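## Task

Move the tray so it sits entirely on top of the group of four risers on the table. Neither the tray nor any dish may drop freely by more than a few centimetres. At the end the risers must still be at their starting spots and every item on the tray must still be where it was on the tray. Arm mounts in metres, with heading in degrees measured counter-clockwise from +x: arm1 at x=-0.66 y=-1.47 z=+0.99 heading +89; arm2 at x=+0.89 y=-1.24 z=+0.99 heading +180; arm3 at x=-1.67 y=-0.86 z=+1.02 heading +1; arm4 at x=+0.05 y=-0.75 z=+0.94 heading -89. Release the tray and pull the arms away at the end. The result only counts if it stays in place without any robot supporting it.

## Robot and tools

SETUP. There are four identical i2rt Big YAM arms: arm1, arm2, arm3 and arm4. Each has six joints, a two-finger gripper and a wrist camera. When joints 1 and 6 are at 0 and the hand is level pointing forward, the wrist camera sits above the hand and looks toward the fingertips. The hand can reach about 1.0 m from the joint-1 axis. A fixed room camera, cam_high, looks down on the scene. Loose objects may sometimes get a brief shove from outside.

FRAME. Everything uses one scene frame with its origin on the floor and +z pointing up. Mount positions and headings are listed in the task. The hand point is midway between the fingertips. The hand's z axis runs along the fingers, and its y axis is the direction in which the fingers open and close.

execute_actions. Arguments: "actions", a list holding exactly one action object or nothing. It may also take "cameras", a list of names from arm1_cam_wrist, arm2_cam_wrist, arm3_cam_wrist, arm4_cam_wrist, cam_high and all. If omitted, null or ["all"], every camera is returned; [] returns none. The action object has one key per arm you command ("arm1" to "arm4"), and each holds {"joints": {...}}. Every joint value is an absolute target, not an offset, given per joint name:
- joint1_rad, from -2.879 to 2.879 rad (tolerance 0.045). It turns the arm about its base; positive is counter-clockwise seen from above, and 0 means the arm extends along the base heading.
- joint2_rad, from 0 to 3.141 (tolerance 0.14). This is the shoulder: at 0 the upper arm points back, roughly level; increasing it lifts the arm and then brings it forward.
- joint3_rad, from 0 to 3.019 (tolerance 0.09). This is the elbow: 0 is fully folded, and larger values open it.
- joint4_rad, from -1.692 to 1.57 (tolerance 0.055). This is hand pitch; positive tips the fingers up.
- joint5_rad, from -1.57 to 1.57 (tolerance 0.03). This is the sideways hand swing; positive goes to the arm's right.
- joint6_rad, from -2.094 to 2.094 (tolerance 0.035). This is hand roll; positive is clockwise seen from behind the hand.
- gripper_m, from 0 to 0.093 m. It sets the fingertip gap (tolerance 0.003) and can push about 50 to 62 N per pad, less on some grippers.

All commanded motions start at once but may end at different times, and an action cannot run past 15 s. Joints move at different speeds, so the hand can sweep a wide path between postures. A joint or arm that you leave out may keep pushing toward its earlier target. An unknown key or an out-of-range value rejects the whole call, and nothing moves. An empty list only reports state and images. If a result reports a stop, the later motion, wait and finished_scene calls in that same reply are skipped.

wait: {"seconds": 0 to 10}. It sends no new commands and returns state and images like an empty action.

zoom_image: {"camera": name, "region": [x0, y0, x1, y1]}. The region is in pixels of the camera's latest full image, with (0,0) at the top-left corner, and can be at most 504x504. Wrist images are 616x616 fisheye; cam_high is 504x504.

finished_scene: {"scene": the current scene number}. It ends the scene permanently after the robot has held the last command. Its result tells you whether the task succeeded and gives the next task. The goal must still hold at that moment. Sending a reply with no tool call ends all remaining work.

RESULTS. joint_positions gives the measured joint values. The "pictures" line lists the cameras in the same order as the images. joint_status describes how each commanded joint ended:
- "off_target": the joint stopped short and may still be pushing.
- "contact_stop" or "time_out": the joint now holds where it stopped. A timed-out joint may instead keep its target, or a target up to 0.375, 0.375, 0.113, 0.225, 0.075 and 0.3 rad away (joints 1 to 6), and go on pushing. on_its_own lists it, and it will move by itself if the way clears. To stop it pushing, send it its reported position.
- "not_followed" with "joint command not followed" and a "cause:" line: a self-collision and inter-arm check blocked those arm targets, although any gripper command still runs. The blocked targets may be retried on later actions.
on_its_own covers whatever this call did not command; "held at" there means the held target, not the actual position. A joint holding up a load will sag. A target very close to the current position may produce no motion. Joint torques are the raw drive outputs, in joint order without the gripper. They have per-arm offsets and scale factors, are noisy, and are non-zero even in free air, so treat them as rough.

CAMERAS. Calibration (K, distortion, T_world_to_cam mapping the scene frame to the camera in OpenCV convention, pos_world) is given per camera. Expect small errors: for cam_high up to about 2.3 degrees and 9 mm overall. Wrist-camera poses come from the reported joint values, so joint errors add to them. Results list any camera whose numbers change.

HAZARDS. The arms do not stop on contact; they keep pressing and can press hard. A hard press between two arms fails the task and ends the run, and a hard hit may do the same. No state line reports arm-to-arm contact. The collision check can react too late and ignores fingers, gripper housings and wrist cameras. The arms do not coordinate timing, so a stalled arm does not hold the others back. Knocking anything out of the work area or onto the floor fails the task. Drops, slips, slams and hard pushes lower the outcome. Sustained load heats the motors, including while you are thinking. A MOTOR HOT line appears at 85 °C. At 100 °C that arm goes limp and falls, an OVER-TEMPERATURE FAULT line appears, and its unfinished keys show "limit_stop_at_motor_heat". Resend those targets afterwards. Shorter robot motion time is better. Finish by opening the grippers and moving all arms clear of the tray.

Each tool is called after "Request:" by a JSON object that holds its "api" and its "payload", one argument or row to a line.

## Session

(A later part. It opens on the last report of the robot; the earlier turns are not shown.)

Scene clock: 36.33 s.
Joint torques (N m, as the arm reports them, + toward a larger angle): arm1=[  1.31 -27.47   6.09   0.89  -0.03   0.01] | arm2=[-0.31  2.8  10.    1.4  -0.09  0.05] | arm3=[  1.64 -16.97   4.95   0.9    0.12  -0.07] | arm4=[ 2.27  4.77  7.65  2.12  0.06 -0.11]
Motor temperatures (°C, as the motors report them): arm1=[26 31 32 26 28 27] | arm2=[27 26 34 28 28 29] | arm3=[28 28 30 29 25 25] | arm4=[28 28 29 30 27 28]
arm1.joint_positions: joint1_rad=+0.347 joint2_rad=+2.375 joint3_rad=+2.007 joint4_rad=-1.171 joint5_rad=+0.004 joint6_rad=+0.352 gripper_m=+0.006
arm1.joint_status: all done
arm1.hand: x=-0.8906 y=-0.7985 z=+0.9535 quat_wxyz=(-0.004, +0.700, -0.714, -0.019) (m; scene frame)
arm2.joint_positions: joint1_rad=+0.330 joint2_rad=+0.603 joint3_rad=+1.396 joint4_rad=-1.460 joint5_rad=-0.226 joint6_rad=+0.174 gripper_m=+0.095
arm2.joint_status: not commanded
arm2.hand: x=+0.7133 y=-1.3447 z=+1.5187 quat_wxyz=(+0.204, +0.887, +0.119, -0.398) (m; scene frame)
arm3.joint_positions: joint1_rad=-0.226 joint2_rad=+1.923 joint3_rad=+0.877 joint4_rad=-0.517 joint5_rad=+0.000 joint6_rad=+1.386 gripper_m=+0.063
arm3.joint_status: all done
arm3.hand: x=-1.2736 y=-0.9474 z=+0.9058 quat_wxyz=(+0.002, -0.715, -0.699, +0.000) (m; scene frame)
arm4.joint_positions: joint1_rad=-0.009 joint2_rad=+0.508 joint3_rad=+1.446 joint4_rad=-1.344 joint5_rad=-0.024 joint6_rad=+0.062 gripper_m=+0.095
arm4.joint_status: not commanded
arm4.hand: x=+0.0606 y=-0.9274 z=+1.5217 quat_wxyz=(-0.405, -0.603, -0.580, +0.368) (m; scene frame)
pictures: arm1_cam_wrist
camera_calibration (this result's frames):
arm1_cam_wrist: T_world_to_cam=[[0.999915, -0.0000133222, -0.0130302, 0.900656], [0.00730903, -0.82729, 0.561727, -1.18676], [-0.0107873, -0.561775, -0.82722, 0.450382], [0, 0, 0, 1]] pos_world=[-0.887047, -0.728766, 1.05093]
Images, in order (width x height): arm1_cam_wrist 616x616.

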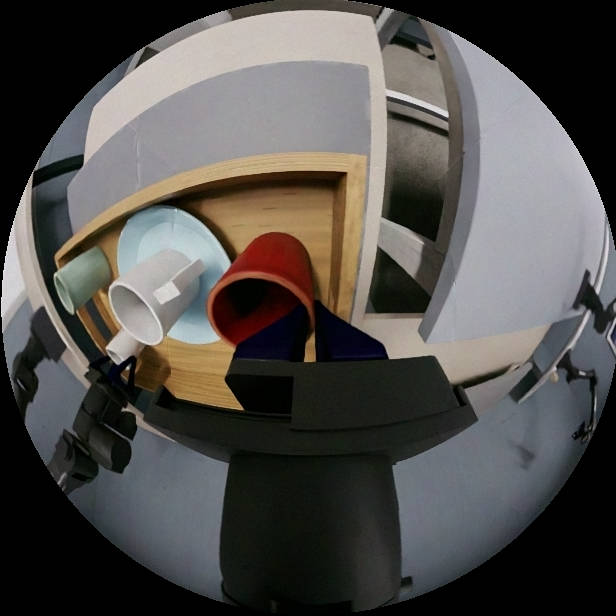

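Request:
{"api": "execute_actions", "payload": {
  "actions": [
    {"arm1":{"joints":{"joint1_rad":0.375,"joint2_rad":2.34,"joint3_rad":1.975,"joint4_rad":-1.185}},"arm3":{"joints":{"joint1_rad":-0.195}}}
  ],
  "cameras": []
}}

Request:
{"api": "execute_actions", "payload": {
  "actions": [
    {"arm1":{"joints":{"gripper_m":0.03}},"arm3":{"joints":{"gripper_m":0.085}}}
  ],
  "cameras": []
}}

Request:
{"api": "execute_actions", "payload": {
  "actions": [
    {"arm1":{"joints":{"joint2_rad":2.1,"joint4_rad":-1.45}},"arm3":{"joints":{"joint2_rad":1.62,"joint4_rad":-0.83}}}
  ],
  "cameras": ["arm1_cam_wrist","arm3_cam_wrist"]
}}

Scene clock: 37.23 s.
Joint torques (N m, as the arm reports them, + toward a larger angle): arm1=[  1.23 -29.43   6.55  -0.06  -0.05   0.  ] | arm2=[-0.35  2.8  10.03  1.41 -0.09  0.05] | arm3=[  2.01 -16.98   4.96   0.91   0.11  -0.06] | arm4=[ 2.27  4.75  7.64  2.13  0.06 -0.11]
Motor temperatures (°C, as the motors report them): arm1=[26 31 32 26 28 27] | arm2=[27 26 34 28 28 29] | arm3=[28 28 30 29 25 25] | arm4=[28 28 29 30 27 28]
arm1.joint_positions: joint1_rad=+0.357 joint2_rad=+2.366 joint3_rad=+1.989 joint4_rad=-1.173 joint5_rad=+0.004 joint6_rad=+0.353 gripper_m=+0.006
arm1.joint_status: all done
arm1.hand: x=-0.8950 y=-0.8057 z=+0.9538 quat_wxyz=(-0.002, +0.704, -0.710, -0.015) (m; scene frame)
arm2.joint_positions: joint1_rad=+0.330 joint2_rad=+0.603 joint3_rad=+1.396 joint4_rad=-1.460 joint5_rad=-0.226 joint6_rad=+0.174 gripper_m=+0.095
arm2.joint_status: not commanded
arm2.hand: x=+0.7133 y=-1.3447 z=+1.5187 quat_wxyz=(+0.204, +0.887, +0.119, -0.398) (m; scene frame)
arm3.joint_positions: joint1_rad=-0.207 joint2_rad=+1.923 joint3_rad=+0.877 joint4_rad=-0.517 joint5_rad=+0.000 joint6_rad=+1.385 gripper_m=+0.063
arm3.joint_status: all done
arm3.hand: x=-1.2720 y=-0.9398 z=+0.9058 quat_wxyz=(+0.002, -0.708, -0.706, +0.000) (m; scene frame)
arm4.joint_positions: joint1_rad=-0.009 joint2_rad=+0.508 joint3_rad=+1.446 joint4_rad=-1.344 joint5_rad=-0.024 joint6_rad=+0.062 gripper_m=+0.095
arm4.joint_status: not commanded
arm4.hand: x=+0.0606 y=-0.9274 z=+1.5217 quat_wxyz=(-0.405, -0.603, -0.580, +0.368) (m; scene frame)
pictures: none
No camera images: the call's "cameras" was empty. Leave "cameras" out to get every camera's image.

Scene clock: 37.83 s.
Joint torques (N m, as the arm reports them, + toward a larger angle): arm1=[  1.44 -28.1    6.49  -0.05   0.03   0.01] | arm2=[-0.36  2.79 10.05  1.39 -0.09  0.06] | arm3=[  1.97 -16.95   4.97   0.91   0.11  -0.06] | arm4=[ 2.27  4.75  7.65  2.12  0.06 -0.11]
Motor temperatures (°C, as the motors report them): arm1=[26 31 32 26 28 27] | arm2=[27 26 34 28 28 29] | arm3=[28 28 30 29 25 25] | arm4=[28 28 29 30 27 28]
arm1.joint_positions: joint1_rad=+0.359 joint2_rad=+2.362 joint3_rad=+1.989 joint4_rad=-1.173 joint5_rad=+0.002 joint6_rad=+0.353 gripper_m=+0.030
arm1.joint_status: all done
arm1.hand: x=-0.8969 y=-0.8057 z=+0.9564 quat_wxyz=(-0.002, +0.704, -0.710, -0.017) (m; scene frame)
arm2.joint_positions: joint1_rad=+0.330 joint2_rad=+0.603 joint3_rad=+1.396 joint4_rad=-1.460 joint5_rad=-0.226 joint6_rad=+0.174 gripper_m=+0.095
arm2.joint_status: not commanded
arm2.hand: x=+0.7133 y=-1.3447 z=+1.5187 quat_wxyz=(+0.204, +0.887, +0.119, -0.398) (m; scene frame)
arm3.joint_positions: joint1_rad=-0.207 joint2_rad=+1.923 joint3_rad=+0.877 joint4_rad=-0.517 joint5_rad=+0.000 joint6_rad=+1.384 gripper_m=+0.085
arm3.joint_status: all done
arm3.hand: x=-1.2720 y=-0.9398 z=+0.9058 quat_wxyz=(+0.002, -0.708, -0.706, +0.000) (m; scene frame)
arm4.joint_positions: joint1_rad=-0.009 joint2_rad=+0.508 joint3_rad=+1.446 joint4_rad=-1.344 joint5_rad=-0.024 joint6_rad=+0.062 gripper_m=+0.095
arm4.joint_status: not commanded
arm4.hand: x=+0.0606 y=-0.9274 z=+1.5217 quat_wxyz=(-0.405, -0.603, -0.580, +0.368) (m; scene frame)
pictures: none
No camera images: the call's "cameras" was empty. Leave "cameras" out to get every camera's image.

Scene clock: 39.07 s.
Joint torques (N m, as the arm reports them, + toward a larger angle): arm1=[  1.7  -19.57   8.22   0.02   0.     0.01] | arm2=[-0.31  2.81 10.02  1.4  -0.09  0.06] | arm3=[  1.99 -12.39   7.1   -0.03   0.11  -0.06] | arm4=[ 2.24  4.76  7.64  2.12  0.06 -0.11]
Motor temperatures (°C, as the motors report them): arm1=[26 31 32 26 28 27] | arm2=[27 26 34 28 28 29] | arm3=[28 28 30 29 25 25] | arm4=[28 28 29 30 27 28]
arm1.joint_positions: joint1_rad=+0.359 joint2_rad=+2.062 joint3_rad=+1.974 joint4_rad=-1.438 joint5_rad=+0.002 joint6_rad=+0.353 gripper_m=+0.030
arm1.joint_status: all done
arm1.hand: x=-0.8775 y=-0.8523 z=+1.1458 quat_wxyz=(-0.006, +0.704, -0.710, -0.026) (m; scene frame)
arm2.joint_positions: joint1_rad=+0.330 joint2_rad=+0.603 joint3_rad=+1.396 joint4_rad=-1.460 joint5_rad=-0.226 joint6_rad=+0.174 gripper_m=+0.095
arm2.joint_status: not commanded
arm2.hand: x=+0.7133 y=-1.3447 z=+1.5187 quat_wxyz=(+0.204, +0.887, +0.119, -0.398) (m; scene frame)
arm3.joint_positions: joint1_rad=-0.207 joint2_rad=+1.603 joint3_rad=+0.877 joint4_rad=-0.816 joint5_rad=+0.000 joint6_rad=+1.384 gripper_m=+0.085
arm3.joint_status: all done
arm3.hand: x=-1.2854 y=-0.9375 z=+1.0277 quat_wxyz=(-0.007, -0.708, -0.706, -0.006) (m; scene frame)
arm4.joint_positions: joint1_rad=-0.009 joint2_rad=+0.508 joint3_rad=+1.446 joint4_rad=-1.344 joint5_rad=-0.024 joint6_rad=+0.062 gripper_m=+0.095
arm4.joint_status: not commanded
arm4.hand: x=+0.0606 y=-0.9274 z=+1.5217 quat_wxyz=(-0.405, -0.603, -0.580, +0.368) (m; scene frame)
pictures: arm1_cam_wrist, arm3_cam_wrist
camera_calibration (this result's frames):
arm1_cam_wrist: T_world_to_cam=[[0.999749, 0.0111533, -0.0194503, 0.906796], [0.0200267, -0.83428, 0.550977, -1.32183], [-0.0100818, -0.551228, -0.834293, 0.597077], [0, 0, 0, 1]] pos_world=[-0.874076, -0.783767, 1.24408]
arm3_cam_wrist: T_world_to_cam=[[-0.999677, -0.000845459, -0.0253946, -1.25593], [-0.0157339, 0.805371, 0.592562, 0.131352], [0.0199511, 0.592771, -0.805124, 1.5327], [0, 0, 0, 1]] pos_world=[-1.28404, -1.01539, 1.12428]
Images, in order (width x height): arm1_cam_wrist 616x616, arm3_cam_wrist 616x616.

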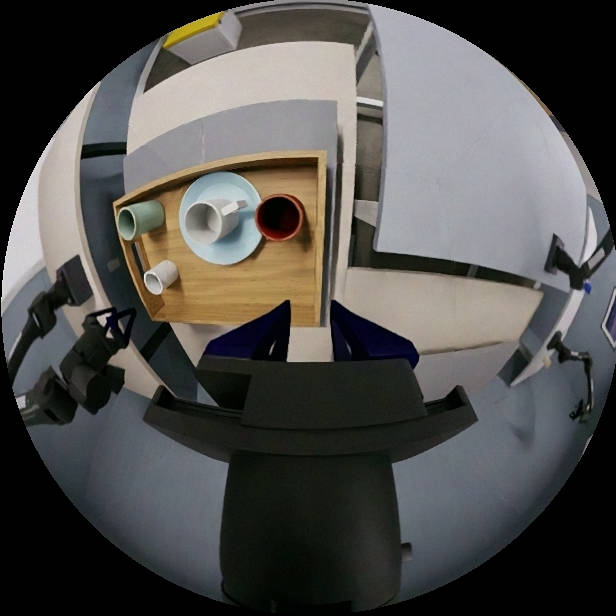

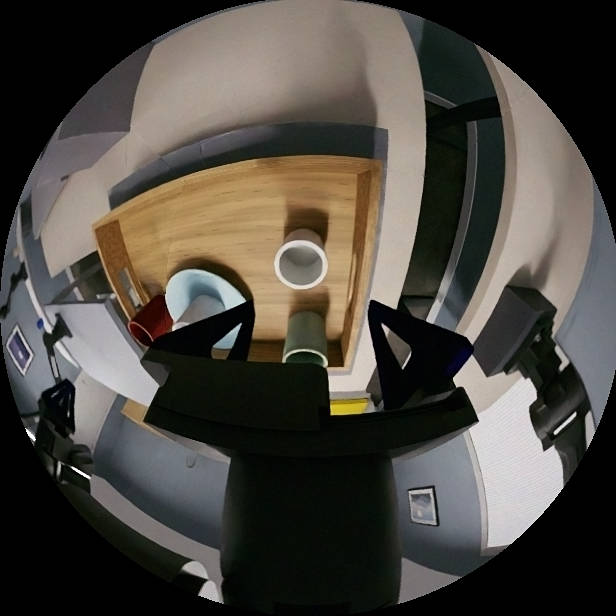

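Request:
{"api": "execute_actions", "payload": {
  "actions": [
    {"arm1":{"joints":{"joint1_rad":0.3,"joint2_rad":1.98,"joint3_rad":1.91,"joint4_rad":-1.53,"joint6_rad":0.3}},"arm3":{"joints":{"joint1_rad":0.095,"joint2_rad":1.975,"joint3_rad":1.45,"joint4_rad":-1.02,"joint6_rad":1.695,"gripper_m":0.04}}}
  ],
  "cameras": ["arm3_cam_wrist"]
}}

Scene clock: 40.67 s.
Joint torques (N m, as the arm reports them, + toward a larger angle): arm1=[ -0.01 -22.43   7.51  -0.23   0.02  -0.19] | arm2=[-0.37  2.83 10.    1.4  -0.09  0.06] | arm3=[  0.1  -21.08   9.65  -0.08   0.1    0.18] | arm4=[ 2.25  4.75  7.64  2.12  0.06 -0.11]
Motor temperatures (°C, as the motors report them): arm1=[26 31 32 26 28 27] | arm2=[27 26 34 28 28 29] | arm3=[28 28 30 29 25 25] | arm4=[28 28 29 30 27 28]
arm1.joint_positions: joint1_rad=+0.303 joint2_rad=+1.983 joint3_rad=+1.916 joint4_rad=-1.518 joint5_rad=+0.001 joint6_rad=+0.314 gripper_m=+0.030
arm1.joint_status: all done
arm1.hand: x=-0.8315 y=-0.8779 z=+1.1703 quat_wxyz=(+0.008, +0.698, -0.716, +0.001) (m; scene frame)
arm2.joint_positions: joint1_rad=+0.330 joint2_rad=+0.603 joint3_rad=+1.396 joint4_rad=-1.460 joint5_rad=-0.226 joint6_rad=+0.174 gripper_m=+0.095
arm2.joint_status: not commanded
arm2.hand: x=+0.7133 y=-1.3447 z=+1.5187 quat_wxyz=(+0.204, +0.887, +0.119, -0.398) (m; scene frame)
arm3.joint_positions: joint1_rad=+0.105 joint2_rad=+1.968 joint3_rad=+1.426 joint4_rad=-1.007 joint5_rad=+0.000 joint6_rad=+1.685 gripper_m=+0.040
arm3.joint_status: all done
arm3.hand: x=-1.1138 y=-0.7937 z=+1.0296 quat_wxyz=(-0.002, -0.704, -0.711, -0.007) (m; scene frame)
arm4.joint_positions: joint1_rad=-0.009 joint2_rad=+0.508 joint3_rad=+1.446 joint4_rad=-1.344 joint5_rad=-0.024 joint6_rad=+0.062 gripper_m=+0.095
arm4.joint_status: not commanded
arm4.hand: x=+0.0606 y=-0.9274 z=+1.5217 quat_wxyz=(-0.405, -0.603, -0.580, +0.368) (m; scene frame)
pictures: arm3_cam_wrist
camera_calibration (this result's frames):
arm3_cam_wrist: T_world_to_cam=[[-0.999743, -0.012538, -0.0188725, -1.10027], [-0.0213443, 0.800618, 0.598795, 0.00071057], [0.00760194, 0.599044, -0.80068, 1.43223], [0, 0, 0, 1]] pos_world=[-1.11086, -0.87233, 1.12556]
Images, in order (width x height): arm3_cam_wrist 616x616.

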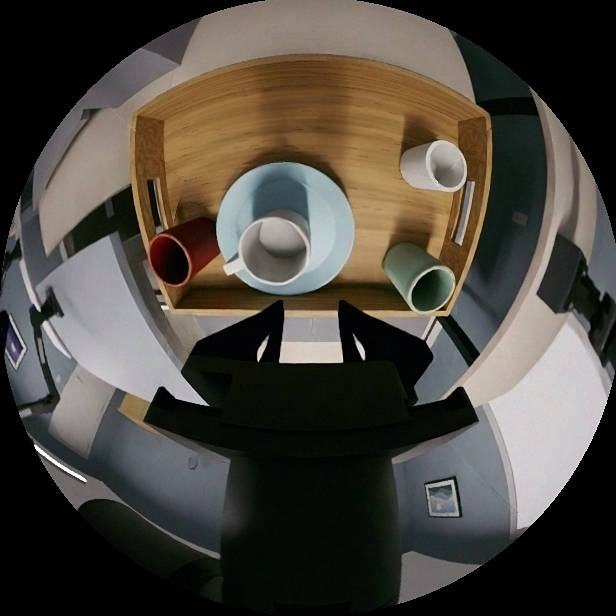

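Request:
{"api": "execute_actions", "payload": {
  "actions": [
    {"arm3":{"joints":{"joint1_rad":0.062,"joint2_rad":2.065,"joint3_rad":1.405,"joint4_rad":-0.895,"joint6_rad":1.655}}}
  ],
  "cameras": []
}}

Request:
{"api": "execute_actions", "payload": {
  "actions": [
    {"arm3":{"joints":{"joint2_rad":2.148,"joint3_rad":1.388,"joint4_rad":-0.797}}}
  ],
  "cameras": ["arm3_cam_wrist","arm1_cam_wrist"]
}}

Scene clock: 41.87 s.
Joint torques (N m, as the arm reports them, + toward a larger angle): arm1=[ -0.42 -22.38   7.62  -0.19   0.04  -0.19] | arm2=[-0.3   2.78 10.02  1.4  -0.1   0.06] | arm3=[  0.51 -22.44   7.44   0.95   0.1   -0.07] | arm4=[ 2.26  4.74  7.65  2.12  0.06 -0.11]
Motor temperatures (°C, as the motors report them): arm1=[26 31 31 26 28 27] | arm2=[27 26 34 28 28 29] | arm3=[28 28 30 29 25 25] | arm4=[28 28 29 30 27 28]
arm1.joint_positions: joint1_rad=+0.303 joint2_rad=+1.983 joint3_rad=+1.916 joint4_rad=-1.518 joint5_rad=+0.001 joint6_rad=+0.314 gripper_m=+0.030
arm1.joint_status: not commanded
arm1.hand: x=-0.8315 y=-0.8779 z=+1.1703 quat_wxyz=(+0.008, +0.698, -0.716, +0.001) (m; scene frame)
arm2.joint_positions: joint1_rad=+0.330 joint2_rad=+0.603 joint3_rad=+1.396 joint4_rad=-1.460 joint5_rad=-0.226 joint6_rad=+0.174 gripper_m=+0.095
arm2.joint_status: not commanded
arm2.hand: x=+0.7133 y=-1.3447 z=+1.5187 quat_wxyz=(+0.204, +0.887, +0.119, -0.398) (m; scene frame)
arm3.joint_positions: joint1_rad=+0.067 joint2_rad=+2.060 joint3_rad=+1.401 joint4_rad=-0.909 joint5_rad=+0.000 joint6_rad=+1.664 gripper_m=+0.040
arm3.joint_status: all done
arm3.hand: x=-1.1131 y=-0.8152 z=+0.9720 quat_wxyz=(+0.004, -0.710, -0.704, +0.001) (m; scene frame)
arm4.joint_positions: joint1_rad=-0.009 joint2_rad=+0.508 joint3_rad=+1.446 joint4_rad=-1.344 joint5_rad=-0.024 joint6_rad=+0.062 gripper_m=+0.095
arm4.joint_status: not commanded
arm4.hand: x=+0.0606 y=-0.9274 z=+1.5217 quat_wxyz=(-0.405, -0.603, -0.580, +0.368) (m; scene frame)
pictures: none
No camera images: the call's "cameras" was empty. Leave "cameras" out to get every camera's image.

Scene clock: 42.83 s.
Joint torques (N m, as the arm reports them, + toward a larger angle): arm1=[ -0.61 -23.7    7.57  -0.25   0.01  -0.21] | arm2=[-0.37  2.78 10.05  1.39 -0.1   0.05] | arm3=[  0.57 -22.23   6.84   0.96   0.1   -0.05] | arm4=[ 2.26  4.74  7.63  2.12  0.07 -0.11]
Motor temperatures (°C, as the motors report them): arm1=[26 31 31 26 28 27] | arm2=[27 26 35 28 28 29] | arm3=[28 28 30 29 25 25] | arm4=[28 28 29 30 27 28]
arm1.joint_positions: joint1_rad=+0.303 joint2_rad=+1.983 joint3_rad=+1.916 joint4_rad=-1.518 joint5_rad=+0.001 joint6_rad=+0.314 gripper_m=+0.030
arm1.joint_status: not commanded
arm1.hand: x=-0.8315 y=-0.8779 z=+1.1703 quat_wxyz=(+0.008, +0.698, -0.716, +0.001) (m; scene frame)
arm2.joint_positions: joint1_rad=+0.330 joint2_rad=+0.603 joint3_rad=+1.396 joint4_rad=-1.460 joint5_rad=-0.226 joint6_rad=+0.174 gripper_m=+0.095
arm2.joint_status: not commanded
arm2.hand: x=+0.7133 y=-1.3447 z=+1.5187 quat_wxyz=(+0.204, +0.887, +0.119, -0.398) (m; scene frame)
arm3.joint_positions: joint1_rad=+0.067 joint2_rad=+2.139 joint3_rad=+1.386 joint4_rad=-0.810 joint5_rad=+0.000 joint6_rad=+1.664 gripper_m=+0.040
arm3.joint_status: all done
arm3.hand: x=-1.1126 y=-0.8149 z=+0.9251 quat_wxyz=(+0.003, -0.710, -0.705, -0.001) (m; scene frame)
arm4.joint_positions: joint1_rad=-0.009 joint2_rad=+0.508 joint3_rad=+1.446 joint4_rad=-1.344 joint5_rad=-0.024 joint6_rad=+0.062 gripper_m=+0.095
arm4.joint_status: not commanded
arm4.hand: x=+0.0606 y=-0.9274 z=+1.5217 quat_wxyz=(-0.405, -0.603, -0.580, +0.368) (m; scene frame)
pictures: arm1_cam_wrist, arm3_cam_wrist
camera_calibration (this result's frames):
arm1_cam_wrist: T_world_to_cam=[[0.999978, -0.00653241, -0.000738039, 0.824348], [-0.00479503, -0.801571, 0.597881, -1.40438], [-0.00449719, -0.597864, -0.801585, 0.529311], [0, 0, 0, 1]] pos_world=[-0.828684, -0.80387, 1.26455]
arm3_cam_wrist: T_world_to_cam=[[-0.99998, 0.0045245, -0.00441211, -1.10112], [0.000993143, 0.801993, 0.597333, 0.107552], [0.00624111, 0.597316, -0.801981, 1.35953], [0, 0, 0, 1]] pos_world=[-1.10969, -0.893343, 1.02121]
Images, in order (width x height): arm1_cam_wrist 616x616, arm3_cam_wrist 616x616.

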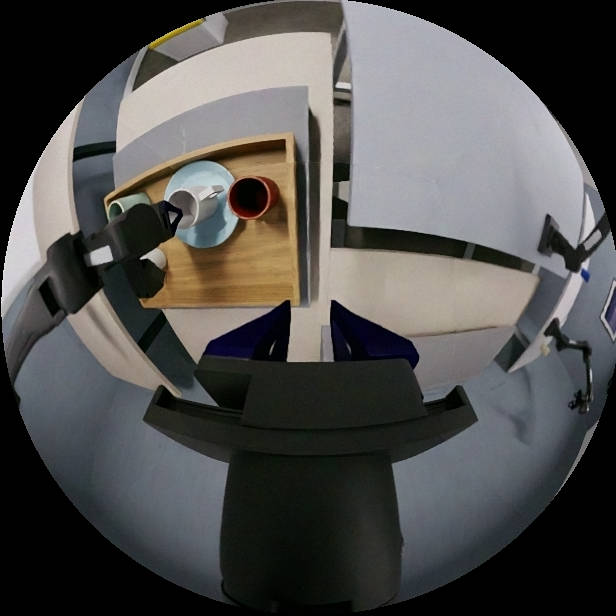

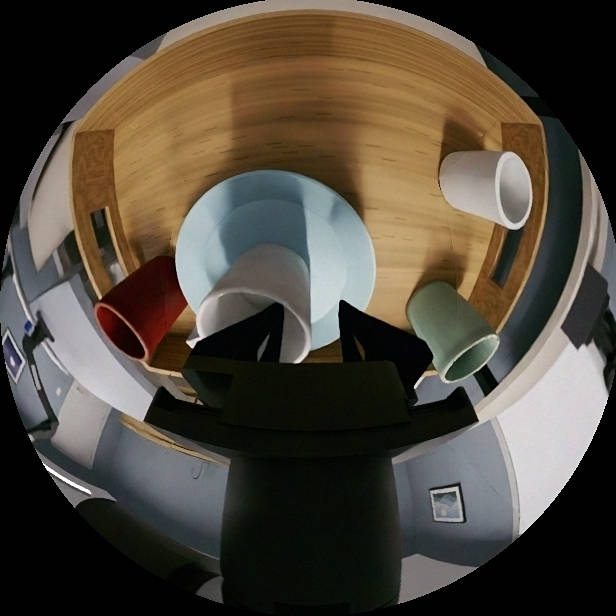

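Request:
{"api": "execute_actions", "payload": {
  "actions": [
    {"arm3":{"joints":{"joint4_rad":-0.785,"gripper_m":0}}}
  ],
  "cameras": []
}}

Request:
{"api": "execute_actions", "payload": {
  "actions": [
    {"arm3":{"joints":{"joint2_rad":2.195,"joint3_rad":1.36}}}
  ],
  "cameras": []
}}

Request:
{"api": "execute_actions", "payload": {
  "actions": [
    {"arm3":{"joints":{"joint1_rad":0.0,"joint6_rad":1.6}}}
  ],
  "cameras": ["arm3_cam_wrist","arm1_cam_wrist"]
}}

Scene clock: 43.80 s.
Joint torques (N m, as the arm reports them, + toward a larger angle): arm1=[ -0.29 -22.41   7.56  -0.23   0.09  -0.17] | arm2=[-0.32  2.76  9.99  1.38 -0.09  0.06] | arm3=[  0.72 -22.21   6.93   0.76   0.03  -0.02] | arm4=[ 2.26  4.72  7.65  2.13  0.06 -0.11]
Motor temperatures (°C, as the motors report them): arm1=[26 31 31 26 28 27] | arm2=[27 26 35 28 28 29] | arm3=[28 28 30 29 25 25] | arm4=[28 28 29 30 27 28]
arm1.joint_positions: joint1_rad=+0.303 joint2_rad=+1.983 joint3_rad=+1.916 joint4_rad=-1.518 joint5_rad=+0.001 joint6_rad=+0.314 gripper_m=+0.030
arm1.joint_status: not commanded
arm1.hand: x=-0.8315 y=-0.8779 z=+1.1703 quat_wxyz=(+0.008, +0.698, -0.716, +0.001) (m; scene frame)
arm2.joint_positions: joint1_rad=+0.330 joint2_rad=+0.603 joint3_rad=+1.396 joint4_rad=-1.460 joint5_rad=-0.226 joint6_rad=+0.174 gripper_m=+0.095
arm2.joint_status: not commanded
arm2.hand: x=+0.7133 y=-1.3447 z=+1.5187 quat_wxyz=(+0.204, +0.887, +0.119, -0.398) (m; scene frame)
arm3.joint_positions: joint1_rad=+0.065 joint2_rad=+2.139 joint3_rad=+1.385 joint4_rad=-0.793 joint5_rad=+0.002 joint6_rad=+1.661 gripper_m=+0.004
arm3.joint_status: gripper_m off_target (ended at +0.004, target +0.000); the others done
arm3.hand: x=-1.1087 y=-0.8158 z=+0.9249 quat_wxyz=(-0.003, -0.709, -0.705, -0.007) (m; scene frame)
arm4.joint_positions: joint1_rad=-0.009 joint2_rad=+0.508 joint3_rad=+1.446 joint4_rad=-1.344 joint5_rad=-0.024 joint6_rad=+0.062 gripper_m=+0.095
arm4.joint_status: not commanded
arm4.hand: x=+0.0606 y=-0.9274 z=+1.5217 quat_wxyz=(-0.405, -0.603, -0.580, +0.368) (m; scene frame)
pictures: none
No camera images: the call's "cameras" was empty. Leave "cameras" out to get every camera's image.

Scene clock: 44.33 s.
Joint torques (N m, as the arm reports them, + toward a larger angle): arm1=[ -1.69 -23.41   7.54  -0.27   0.03  -0.21] | arm2=[-0.38  2.91  9.99  1.39 -0.1   0.05] | arm3=[  0.71 -17.72   5.07   0.7    0.03  -0.02] | arm4=[ 2.27  4.76  7.64  2.13  0.06 -0.11]
Motor temperatures (°C, as the motors report them): arm1=[26 32 31 26 28 27] | arm2=[27 26 35 28 28 29] | arm3=[28 28 30 29 25 25] | arm4=[28 28 29 30 27 28]
arm1.joint_positions: joint1_rad=+0.303 joint2_rad=+1.983 joint3_rad=+1.916 joint4_rad=-1.518 joint5_rad=+0.001 joint6_rad=+0.314 gripper_m=+0.030
arm1.joint_status: not commanded
arm1.hand: x=-0.8315 y=-0.8779 z=+1.1703 quat_wxyz=(+0.008, +0.698, -0.716, +0.001) (m; scene frame)
arm2.joint_positions: joint1_rad=+0.330 joint2_rad=+0.603 joint3_rad=+1.396 joint4_rad=-1.460 joint5_rad=-0.226 joint6_rad=+0.174 gripper_m=+0.095
arm2.joint_status: not commanded
arm2.hand: x=+0.7133 y=-1.3447 z=+1.5187 quat_wxyz=(+0.204, +0.887, +0.119, -0.398) (m; scene frame)
arm3.joint_positions: joint1_rad=+0.065 joint2_rad=+2.139 joint3_rad=+1.382 joint4_rad=-0.791 joint5_rad=+0.002 joint6_rad=+1.661 gripper_m=+0.004
arm3.joint_status: all done
arm3.hand: x=-1.1101 y=-0.8159 z=+0.9238 quat_wxyz=(-0.003, -0.709, -0.705, -0.006) (m; scene frame)
arm4.joint_positions: joint1_rad=-0.009 joint2_rad=+0.508 joint3_rad=+1.446 joint4_rad=-1.344 joint5_rad=-0.024 joint6_rad=+0.062 gripper_m=+0.095
arm4.joint_status: not commanded
arm4.hand: x=+0.0606 y=-0.9274 z=+1.5217 quat_wxyz=(-0.405, -0.603, -0.580, +0.368) (m; scene frame)
pictures: none
No camera images: the call's "cameras" was empty. Leave "cameras" out to get every camera's image.

Scene clock: 45.17 s.
Joint torques (N m, as the arm reports them, + toward a larger angle): arm1=[ -0.46 -22.92   7.51  -0.06  -0.01  -0.22] | arm2=[-0.3   2.71 10.01  1.4  -0.09  0.05] | arm3=[ -1.04 -17.71   5.07   0.71   0.57  -0.07] | arm4=[ 2.24  4.77  7.64  2.12  0.06 -0.11]
Motor temperatures (°C, as the motors report them): arm1=[26 32 31 26 28 27] | arm2=[27 26 35 28 28 29] | arm3=[28 28 30 29 25 25] | arm4=[28 28 29 30 27 28]
arm1.joint_positions: joint1_rad=+0.303 joint2_rad=+1.983 joint3_rad=+1.916 joint4_rad=-1.518 joint5_rad=+0.001 joint6_rad=+0.314 gripper_m=+0.030
arm1.joint_status: not commanded
arm1.hand: x=-0.8315 y=-0.8779 z=+1.1703 quat_wxyz=(+0.008, +0.698, -0.716, +0.001) (m; scene frame)
arm2.joint_positions: joint1_rad=+0.330 joint2_rad=+0.603 joint3_rad=+1.396 joint4_rad=-1.460 joint5_rad=-0.226 joint6_rad=+0.174 gripper_m=+0.095
arm2.joint_status: not commanded
arm2.hand: x=+0.7133 y=-1.3447 z=+1.5187 quat_wxyz=(+0.204, +0.887, +0.119, -0.398) (m; scene frame)
arm3.joint_positions: joint1_rad=+0.023 joint2_rad=+2.139 joint3_rad=+1.382 joint4_rad=-0.791 joint5_rad=-0.014 joint6_rad=+1.609 gripper_m=+0.004
arm3.joint_status: all done
arm3.hand: x=-1.1087 y=-0.8373 z=+0.9237 quat_wxyz=(+0.003, -0.706, -0.708, -0.011) (m; scene frame)
arm4.joint_positions: joint1_rad=-0.009 joint2_rad=+0.508 joint3_rad=+1.446 joint4_rad=-1.344 joint5_rad=-0.024 joint6_rad=+0.062 gripper_m=+0.095
arm4.joint_status: not commanded
arm4.hand: x=+0.0606 y=-0.9274 z=+1.5217 quat_wxyz=(-0.405, -0.603, -0.580, +0.368) (m; scene frame)
pictures: arm1_cam_wrist, arm3_cam_wrist
camera_calibration (this result's frames):
arm1_cam_wrist: T_world_to_cam=[[0.999978, -0.00653241, -0.000738039, 0.824348], [-0.00479503, -0.801571, 0.597881, -1.40438], [-0.00449719, -0.597864, -0.801585, 0.529311], [0, 0, 0, 1]] pos_world=[-0.828684, -0.80387, 1.26455]
arm3_cam_wrist: T_world_to_cam=[[-0.999811, -0.00599802, -0.0184834, -1.09272], [-0.0160068, 0.793508, 0.608349, 0.0902537], [0.0110178, 0.60853, -0.793454, 1.37854], [0, 0, 0, 1]] pos_world=[-1.10626, -0.917056, 1.01871]
Images, in order (width x height): arm1_cam_wrist 616x616, arm3_cam_wrist 616x616.

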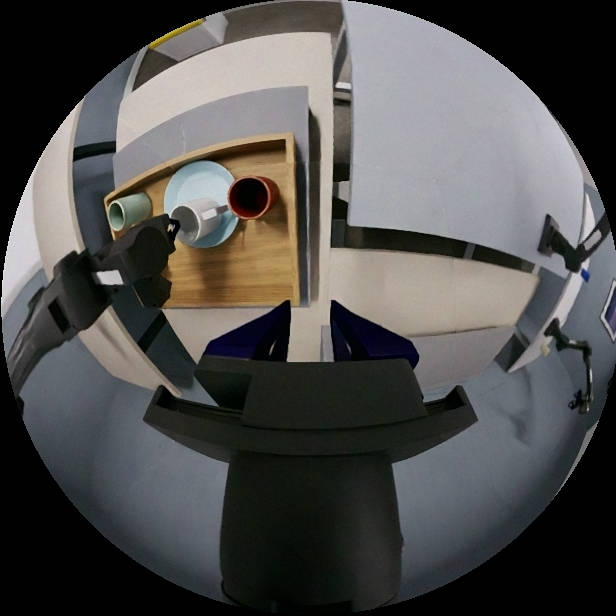

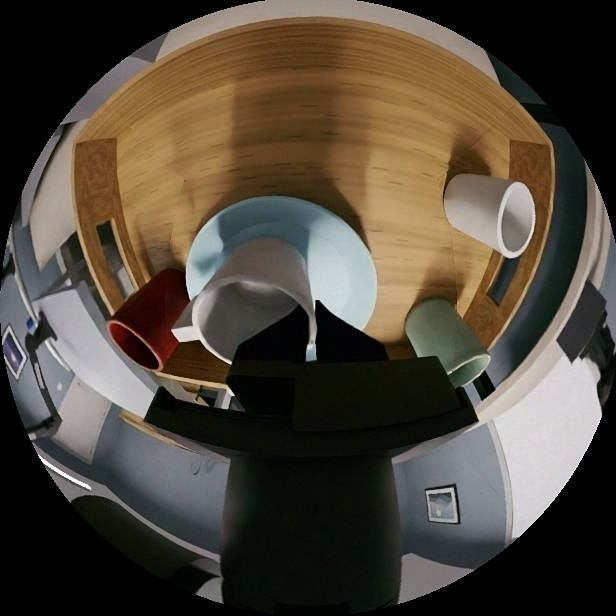

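Request:
{"api": "execute_actions", "payload": {
  "actions": [
    {"arm3":{"joints":{"joint1_rad":-0.06,"joint6_rad":1.55}}}
  ],
  "cameras": ["arm3_cam_wrist","arm1_cam_wrist"]
}}

Scene clock: 46.20 s.
Joint torques (N m, as the arm reports them, + toward a larger angle): arm1=[ -1.16 -22.72   7.69  -0.11   0.01  -0.19] | arm2=[-0.32  2.76 10.03  1.39 -0.1   0.06] | arm3=[ -0.54 -17.71   5.1    0.72   0.5   -0.04] | arm4=[ 2.24  4.75  7.65  2.13  0.06 -0.11]
Motor temperatures (°C, as the motors report them): arm1=[26 32 31 26 28 27] | arm2=[27 26 35 28 28 29] | arm3=[28 28 30 29 25 25] | arm4=[28 28 29 30 27 28]
arm1.joint_positions: joint1_rad=+0.303 joint2_rad=+1.983 joint3_rad=+1.916 joint4_rad=-1.518 joint5_rad=+0.001 joint6_rad=+0.314 gripper_m=+0.030
arm1.joint_status: not commanded
arm1.hand: x=-0.8315 y=-0.8779 z=+1.1703 quat_wxyz=(+0.008, +0.698, -0.716, +0.001) (m; scene frame)
arm2.joint_positions: joint1_rad=+0.330 joint2_rad=+0.603 joint3_rad=+1.396 joint4_rad=-1.460 joint5_rad=-0.226 joint6_rad=+0.174 gripper_m=+0.095
arm2.joint_status: not commanded
arm2.hand: x=+0.7133 y=-1.3447 z=+1.5187 quat_wxyz=(+0.204, +0.887, +0.119, -0.398) (m; scene frame)
arm3.joint_positions: joint1_rad=-0.047 joint2_rad=+2.139 joint3_rad=+1.381 joint4_rad=-0.791 joint5_rad=-0.011 joint6_rad=+1.558 gripper_m=+0.004
arm3.joint_status: all done
arm3.hand: x=-1.1085 y=-0.8771 z=+0.9234 quat_wxyz=(+0.001, -0.712, -0.702, -0.009) (m; scene frame)
arm4.joint_positions: joint1_rad=-0.009 joint2_rad=+0.508 joint3_rad=+1.446 joint4_rad=-1.344 joint5_rad=-0.024 joint6_rad=+0.062 gripper_m=+0.095
arm4.joint_status: not commanded
arm4.hand: x=+0.0606 y=-0.9274 z=+1.5217 quat_wxyz=(-0.405, -0.603, -0.580, +0.368) (m; scene frame)
pictures: arm1_cam_wrist, arm3_cam_wrist
camera_calibration (this result's frames):
arm1_cam_wrist: T_world_to_cam=[[0.999978, -0.00653241, -0.000738039, 0.824348], [-0.00479503, -0.801571, 0.597881, -1.40438], [-0.00449719, -0.597864, -0.801585, 0.529311], [0, 0, 0, 1]] pos_world=[-0.828684, -0.80387, 1.26455]
arm3_cam_wrist: T_world_to_cam=[[-0.99975, 0.0122701, -0.0186932, -1.07648], [-0.00153696, 0.796308, 0.604889, 0.143697], [0.0223076, 0.604767, -0.79609, 1.41418], [0, 0, 0, 1]] pos_world=[-1.10754, -0.956467, 1.01877]
Images, in order (width x height): arm1_cam_wrist 616x616, arm3_cam_wrist 616x616.

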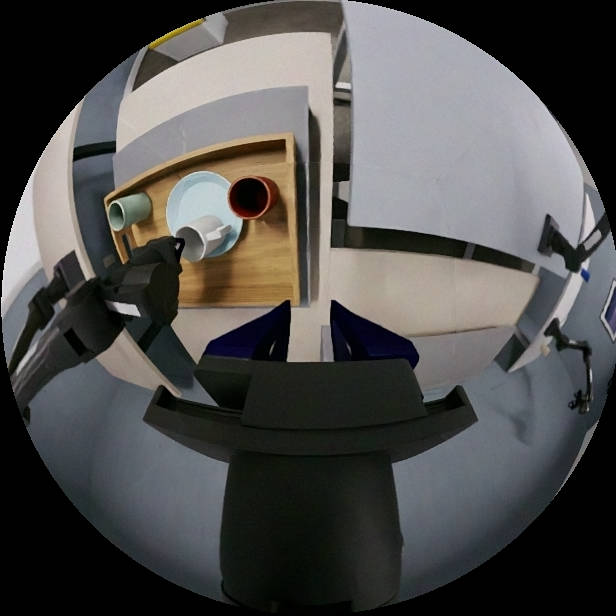

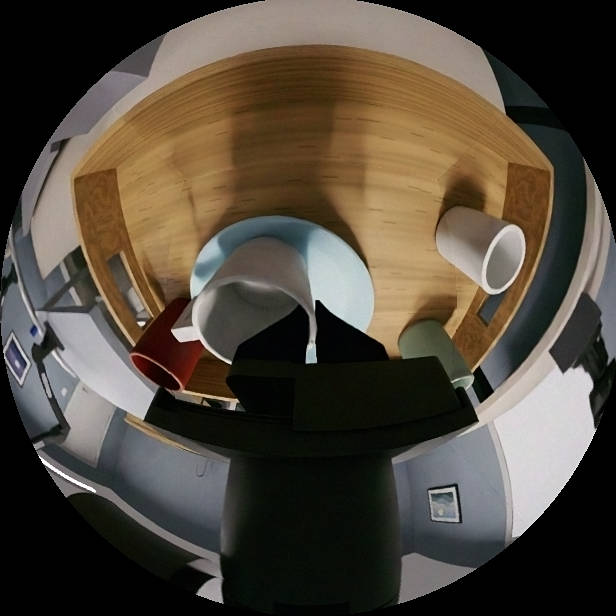

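Request:
{"api": "execute_actions", "payload": {
  "actions": [
    {"arm3":{"joints":{"joint1_rad":-0.133,"joint6_rad":1.475}}}
  ],
  "cameras": ["arm1_cam_wrist"]
}}

Scene clock: 48.40 s.
Joint torques (N m, as the arm reports them, + toward a larger angle): arm1=[ -0.28 -23.32   7.77  -0.17   0.01  -0.17] | arm2=[-0.39  2.74 10.02  1.42 -0.1   0.06] | arm3=[ -0.04 -17.73   5.1    0.73   0.48  -0.05] | arm4=[ 2.27  4.75  7.64  2.13  0.06 -0.11]
Motor temperatures (°C, as the motors report them): arm1=[26 32 31 26 28 27] | arm2=[27 26 35 28 28 29] | arm3=[28 28 30 29 25 25] | arm4=[28 28 29 30 27 28]
arm1.joint_positions: joint1_rad=+0.303 joint2_rad=+1.983 joint3_rad=+1.916 joint4_rad=-1.518 joint5_rad=+0.001 joint6_rad=+0.314 gripper_m=+0.030
arm1.joint_status: not commanded
arm1.hand: x=-0.8315 y=-0.8779 z=+1.1703 quat_wxyz=(+0.008, +0.698, -0.716, +0.001) (m; scene frame)
arm2.joint_positions: joint1_rad=+0.330 joint2_rad=+0.603 joint3_rad=+1.396 joint4_rad=-1.460 joint5_rad=-0.226 joint6_rad=+0.174 gripper_m=+0.095
arm2.joint_status: not commanded
arm2.hand: x=+0.7133 y=-1.3447 z=+1.5187 quat_wxyz=(+0.204, +0.887, +0.119, -0.398) (m; scene frame)
arm3.joint_positions: joint1_rad=-0.121 joint2_rad=+2.139 joint3_rad=+1.381 joint4_rad=-0.791 joint5_rad=-0.011 joint6_rad=+1.483 gripper_m=+0.004
arm3.joint_status: all done
arm3.hand: x=-1.1112 y=-0.9193 z=+0.9232 quat_wxyz=(+0.000, -0.712, -0.702, -0.009) (m; scene frame)
arm4.joint_positions: joint1_rad=-0.009 joint2_rad=+0.508 joint3_rad=+1.446 joint4_rad=-1.344 joint5_rad=-0.024 joint6_rad=+0.062 gripper_m=+0.095
arm4.joint_status: not commanded
arm4.hand: x=+0.0606 y=-0.9274 z=+1.5217 quat_wxyz=(-0.405, -0.603, -0.580, +0.368) (m; scene frame)
pictures: arm1_cam_wrist
camera_calibration (this result's frames):
arm1_cam_wrist: T_world_to_cam=[[0.999978, -0.00653241, -0.000738039, 0.824348], [-0.00479503, -0.801571, 0.597881, -1.40438], [-0.00449719, -0.597864, -0.801585, 0.529311], [0, 0, 0, 1]] pos_world=[-0.828684, -0.80387, 1.26455]
Images, in order (width x height): arm1_cam_wrist 616x616.

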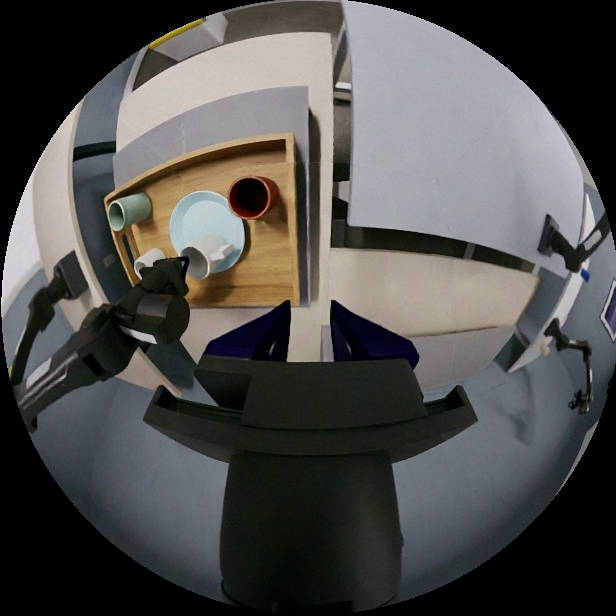

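The plate is back in place; now slide the mug back with no downward pressure.

Request:
{"api": "execute_actions", "payload": {
  "actions": [
    {"arm3":{"joints":{"joint1_rad":-0.045,"joint2_rad":2.135,"joint3_rad":1.39,"joint4_rad":-0.815,"joint6_rad":1.54}}}
  ],
  "cameras": []
}}

Request:
{"api": "execute_actions", "payload": {
  "actions": [
    {"arm3":{"joints":{"gripper_m":0.035}}}
  ],
  "cameras": ["arm1_cam_wrist","arm3_cam_wrist"]
}}

Scene clock: 49.43 s.
Joint torques (N m, as the arm reports them, + toward a larger angle): arm1=[ -0.62 -22.33   7.52  -0.19   0.02  -0.16] | arm2=[-0.32  2.8  10.04  1.39 -0.09  0.05] | arm3=[  1.42 -23.14   7.33   0.    -0.08   0.18] | arm4=[ 2.25  4.77  7.65  2.13  0.06 -0.11]
Motor temperatures (°C, as the motors report them): arm1=[26 32 31 26 28 27] | arm2=[27 26 35 28 28 29] | arm3=[28 29 30 29 25 25] | arm4=[28 28 29 30 27 28]
arm1.joint_positions: joint1_rad=+0.303 joint2_rad=+1.983 joint3_rad=+1.916 joint4_rad=-1.518 joint5_rad=+0.001 joint6_rad=+0.314 gripper_m=+0.030
arm1.joint_status: not commanded
arm1.hand: x=-0.8315 y=-0.8779 z=+1.1703 quat_wxyz=(+0.008, +0.698, -0.716, +0.001) (m; scene frame)
arm2.joint_positions: joint1_rad=+0.330 joint2_rad=+0.603 joint3_rad=+1.396 joint4_rad=-1.460 joint5_rad=-0.226 joint6_rad=+0.174 gripper_m=+0.095
arm2.joint_status: not commanded
arm2.hand: x=+0.7133 y=-1.3447 z=+1.5187 quat_wxyz=(+0.204, +0.887, +0.119, -0.398) (m; scene frame)
arm3.joint_positions: joint1_rad=-0.050 joint2_rad=+2.137 joint3_rad=+1.381 joint4_rad=-0.804 joint5_rad=+0.005 joint6_rad=+1.530 gripper_m=+0.004
arm3.joint_status: all done
arm3.hand: x=-1.1111 y=-0.8814 z=+0.9246 quat_wxyz=(-0.001, -0.704, -0.711, +0.000) (m; scene frame)
arm4.joint_positions: joint1_rad=-0.009 joint2_rad=+0.508 joint3_rad=+1.446 joint4_rad=-1.344 joint5_rad=-0.024 joint6_rad=+0.062 gripper_m=+0.095
arm4.joint_status: not commanded
arm4.hand: x=+0.0606 y=-0.9274 z=+1.5217 quat_wxyz=(-0.405, -0.603, -0.580, +0.368) (m; scene frame)
pictures: none
No camera images: the call's "cameras" was empty. Leave "cameras" out to get every camera's image.

Scene clock: 49.97 s.
Joint torques (N m, as the arm reports them, + toward a larger angle): arm1=[ -0.55 -22.38   7.82  -0.12   0.02  -0.22] | arm2=[-0.3   2.89 10.03  1.41 -0.1   0.06] | arm3=[  1.46 -23.66   7.4   -0.01   0.     0.16] | arm4=[ 2.26  4.76  7.64  2.13  0.06 -0.11]
Motor temperatures (°C, as the motors report them): arm1=[26 32 31 26 28 27] | arm2=[27 26 35 28 28 29] | arm3=[28 29 30 29 25 25] | arm4=[28 28 29 30 27 28]
arm1.joint_positions: joint1_rad=+0.303 joint2_rad=+1.983 joint3_rad=+1.916 joint4_rad=-1.518 joint5_rad=+0.001 joint6_rad=+0.314 gripper_m=+0.030
arm1.joint_status: not commanded
arm1.hand: x=-0.8315 y=-0.8779 z=+1.1703 quat_wxyz=(+0.008, +0.698, -0.716, +0.001) (m; scene frame)
arm2.joint_positions: joint1_rad=+0.330 joint2_rad=+0.603 joint3_rad=+1.396 joint4_rad=-1.460 joint5_rad=-0.226 joint6_rad=+0.174 gripper_m=+0.095
arm2.joint_status: not commanded
arm2.hand: x=+0.7133 y=-1.3447 z=+1.5187 quat_wxyz=(+0.204, +0.887, +0.119, -0.398) (m; scene frame)
arm3.joint_positions: joint1_rad=-0.050 joint2_rad=+2.136 joint3_rad=+1.381 joint4_rad=-0.804 joint5_rad=+0.003 joint6_rad=+1.531 gripper_m=+0.035
arm3.joint_status: all done
arm3.hand: x=-1.1110 y=-0.8811 z=+0.9248 quat_wxyz=(+0.000, -0.704, -0.710, -0.001) (m; scene frame)
arm4.joint_positions: joint1_rad=-0.009 joint2_rad=+0.508 joint3_rad=+1.446 joint4_rad=-1.344 joint5_rad=-0.024 joint6_rad=+0.062 gripper_m=+0.095
arm4.joint_status: not commanded
arm4.hand: x=+0.0606 y=-0.9274 z=+1.5217 quat_wxyz=(-0.405, -0.603, -0.580, +0.368) (m; scene frame)
pictures: arm1_cam_wrist, arm3_cam_wrist
camera_calibration (this result's frames):
arm1_cam_wrist: T_world_to_cam=[[0.999978, -0.00653241, -0.000738039, 0.824348], [-0.00479503, -0.801571, 0.597881, -1.40438], [-0.00449719, -0.597864, -0.801585, 0.529311], [0, 0, 0, 1]] pos_world=[-0.828684, -0.80387, 1.26455]
arm3_cam_wrist: T_world_to_cam=[[-0.999894, -0.0115072, -0.00897225, -1.10901], [-0.0145868, 0.804085, 0.594335, 0.148108], [0.000375326, 0.594402, -0.804168, 1.39171], [0, 0, 0, 1]] pos_world=[-1.10725, -0.959088, 1.02119]
Images, in order (width x height): arm1_cam_wrist 616x616, arm3_cam_wrist 616x616.

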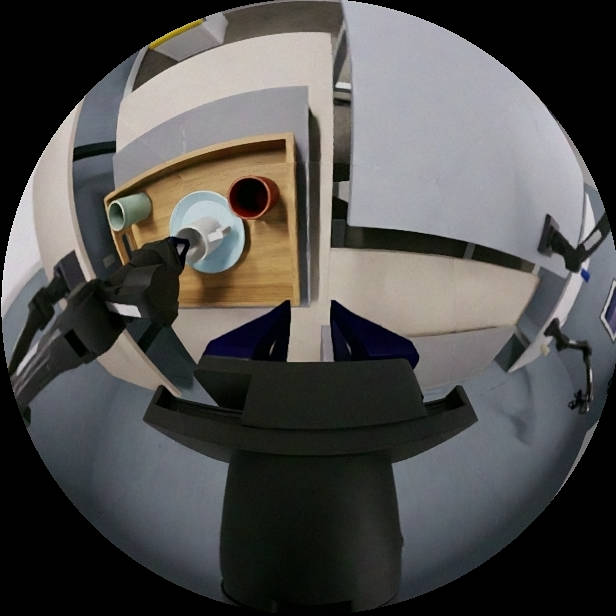

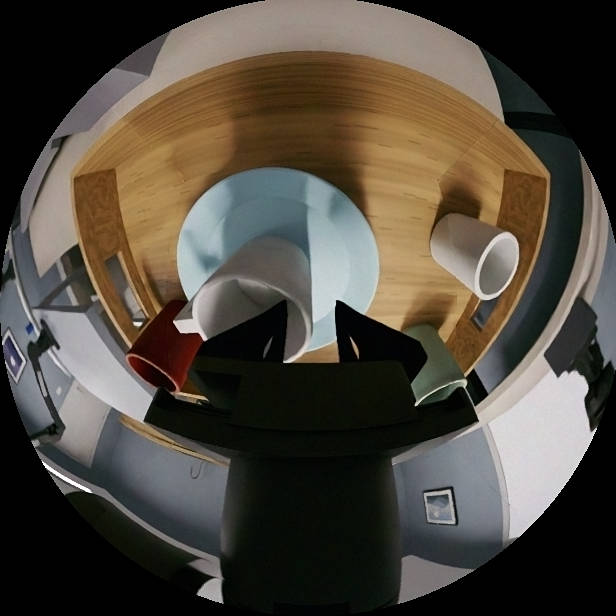

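Request:
{"api": "execute_actions", "payload": {
  "actions": [
    {"arm3":{"joints":{"joint2_rad":2.02,"joint4_rad":-0.925}}}
  ],
  "cameras": []
}}

Request:
{"api": "execute_actions", "payload": {
  "actions": [
    {"arm3":{"joints":{"joint2_rad":1.21,"joint3_rad":1.235,"joint4_rad":-1.59}},"arm1":{"joints":{"joint2_rad":1.3,"joint3_rad":1.5}}}
  ],
  "cameras": ["arm3_cam_wrist","cam_high"]
}}

Scene clock: 51.20 s.
Joint torques (N m, as the arm reports them, + toward a larger angle): arm1=[ -0.87 -22.87   7.5   -0.15   0.09  -0.14] | arm2=[-0.36  2.77  9.99  1.41 -0.1   0.05] | arm3=[  1.36 -19.79   8.25   0.     0.01   0.16] | arm4=[ 2.26  4.76  7.65  2.13  0.06 -0.11]
Motor temperatures (°C, as the motors report them): arm1=[26 32 31 26 28 27] | arm2=[27 26 35 28 28 29] | arm3=[28 29 30 29 25 25] | arm4=[28 28 29 30 27 28]
arm1.joint_positions: joint1_rad=+0.303 joint2_rad=+1.983 joint3_rad=+1.916 joint4_rad=-1.518 joint5_rad=+0.001 joint6_rad=+0.314 gripper_m=+0.030
arm1.joint_status: not commanded
arm1.hand: x=-0.8315 y=-0.8779 z=+1.1703 quat_wxyz=(+0.008, +0.698, -0.716, +0.001) (m; scene frame)
arm2.joint_positions: joint1_rad=+0.330 joint2_rad=+0.603 joint3_rad=+1.396 joint4_rad=-1.460 joint5_rad=-0.226 joint6_rad=+0.174 gripper_m=+0.095
arm2.joint_status: not commanded
arm2.hand: x=+0.7133 y=-1.3447 z=+1.5187 quat_wxyz=(+0.204, +0.887, +0.119, -0.398) (m; scene frame)
arm3.joint_positions: joint1_rad=-0.050 joint2_rad=+1.996 joint3_rad=+1.381 joint4_rad=-0.911 joint5_rad=+0.003 joint6_rad=+1.531 gripper_m=+0.035
arm3.joint_status: all done
arm3.hand: x=-1.1106 y=-0.8814 z=+1.0000 quat_wxyz=(-0.012, -0.704, -0.710, -0.012) (m; scene frame)
arm4.joint_positions: joint1_rad=-0.009 joint2_rad=+0.508 joint3_rad=+1.446 joint4_rad=-1.344 joint5_rad=-0.024 joint6_rad=+0.062 gripper_m=+0.095
arm4.joint_status: not commanded
arm4.hand: x=+0.0606 y=-0.9274 z=+1.5217 quat_wxyz=(-0.405, -0.603, -0.580, +0.368) (m; scene frame)
pictures: none
No camera images: the call's "cameras" was empty. Leave "cameras" out to get every camera's image.

Scene clock: 52.73 s.
Joint torques (N m, as the arm reports them, + toward a larger angle): arm1=[-1.44 -7.07  7.36  0.72  0.06 -0.24] | arm2=[-0.33  2.76 10.02  1.43 -0.1   0.05] | arm3=[ 1.34 -8.14 10.17 -0.01  0.02  0.16] | arm4=[ 2.21  4.77  7.65  2.12  0.06 -0.11]
Motor temperatures (°C, as the motors report them): arm1=[26 32 31 26 28 27] | arm2=[27 26 35 28 28 29] | arm3=[28 29 30 29 25 25] | arm4=[28 28 29 30 27 28]
arm1.joint_positions: joint1_rad=+0.303 joint2_rad=+1.278 joint3_rad=+1.514 joint4_rad=-1.521 joint5_rad=+0.001 joint6_rad=+0.314 gripper_m=+0.030
arm1.joint_status: all done
arm1.hand: x=-0.7732 y=-1.0649 z=+1.3564 quat_wxyz=(-0.062, +0.690, -0.709, -0.131) (m; scene frame)
arm2.joint_positions: joint1_rad=+0.330 joint2_rad=+0.603 joint3_rad=+1.396 joint4_rad=-1.460 joint5_rad=-0.226 joint6_rad=+0.174 gripper_m=+0.095
arm2.joint_status: not commanded
arm2.hand: x=+0.7133 y=-1.3447 z=+1.5187 quat_wxyz=(+0.204, +0.887, +0.119, -0.398) (m; scene frame)
arm3.joint_positions: joint1_rad=-0.050 joint2_rad=+1.198 joint3_rad=+1.221 joint4_rad=-1.578 joint5_rad=+0.002 joint6_rad=+1.531 gripper_m=+0.035
arm3.joint_status: all done
arm3.hand: x=-1.3376 y=-0.8755 z=+1.2921 quat_wxyz=(-0.002, -0.704, -0.710, -0.003) (m; scene frame)
arm4.joint_positions: joint1_rad=-0.009 joint2_rad=+0.508 joint3_rad=+1.446 joint4_rad=-1.344 joint5_rad=-0.024 joint6_rad=+0.062 gripper_m=+0.095
arm4.joint_status: not commanded
arm4.hand: x=+0.0606 y=-0.9274 z=+1.5217 quat_wxyz=(-0.405, -0.603, -0.580, +0.368) (m; scene frame)
pictures: arm3_cam_wrist, cam_high
camera_calibration (this result's frames):
arm3_cam_wrist: T_world_to_cam=[[-0.999846, -0.0111067, -0.0135611, -1.32585], [-0.0169933, 0.803948, 0.594457, -0.0815183], [0.00429999, 0.594596, -0.804013, 1.6891], [0, 0, 0, 1]] pos_world=[-1.3343, -0.953524, 1.38854]
Images, in order (width x height): arm3_cam_wrist 616x616, cam_high 504x504.

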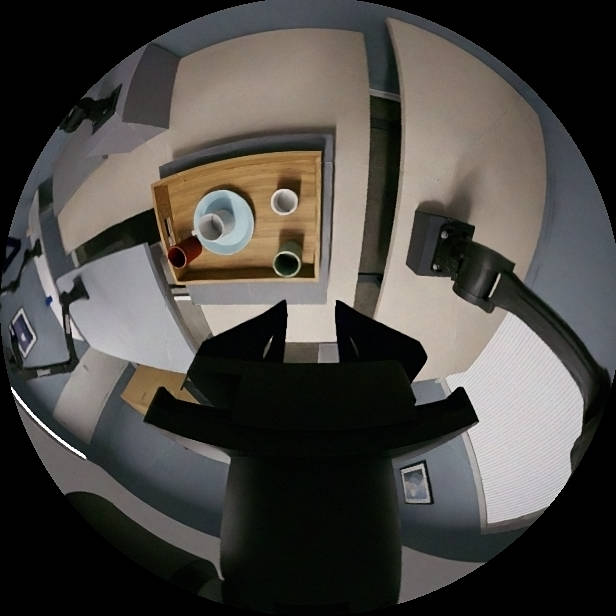

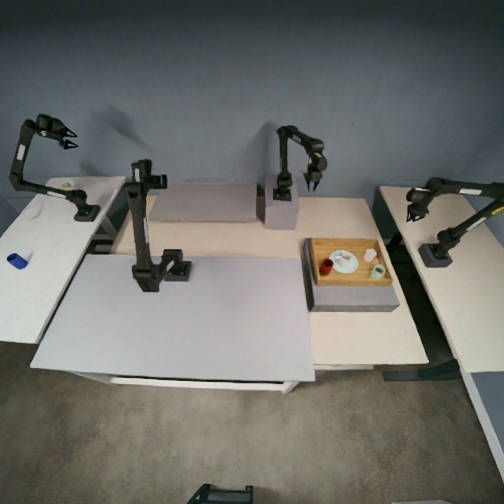

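Request:
{"api": "finished_scene", "payload": {
  "scene": 2
}}

The scene is finished: the task was done.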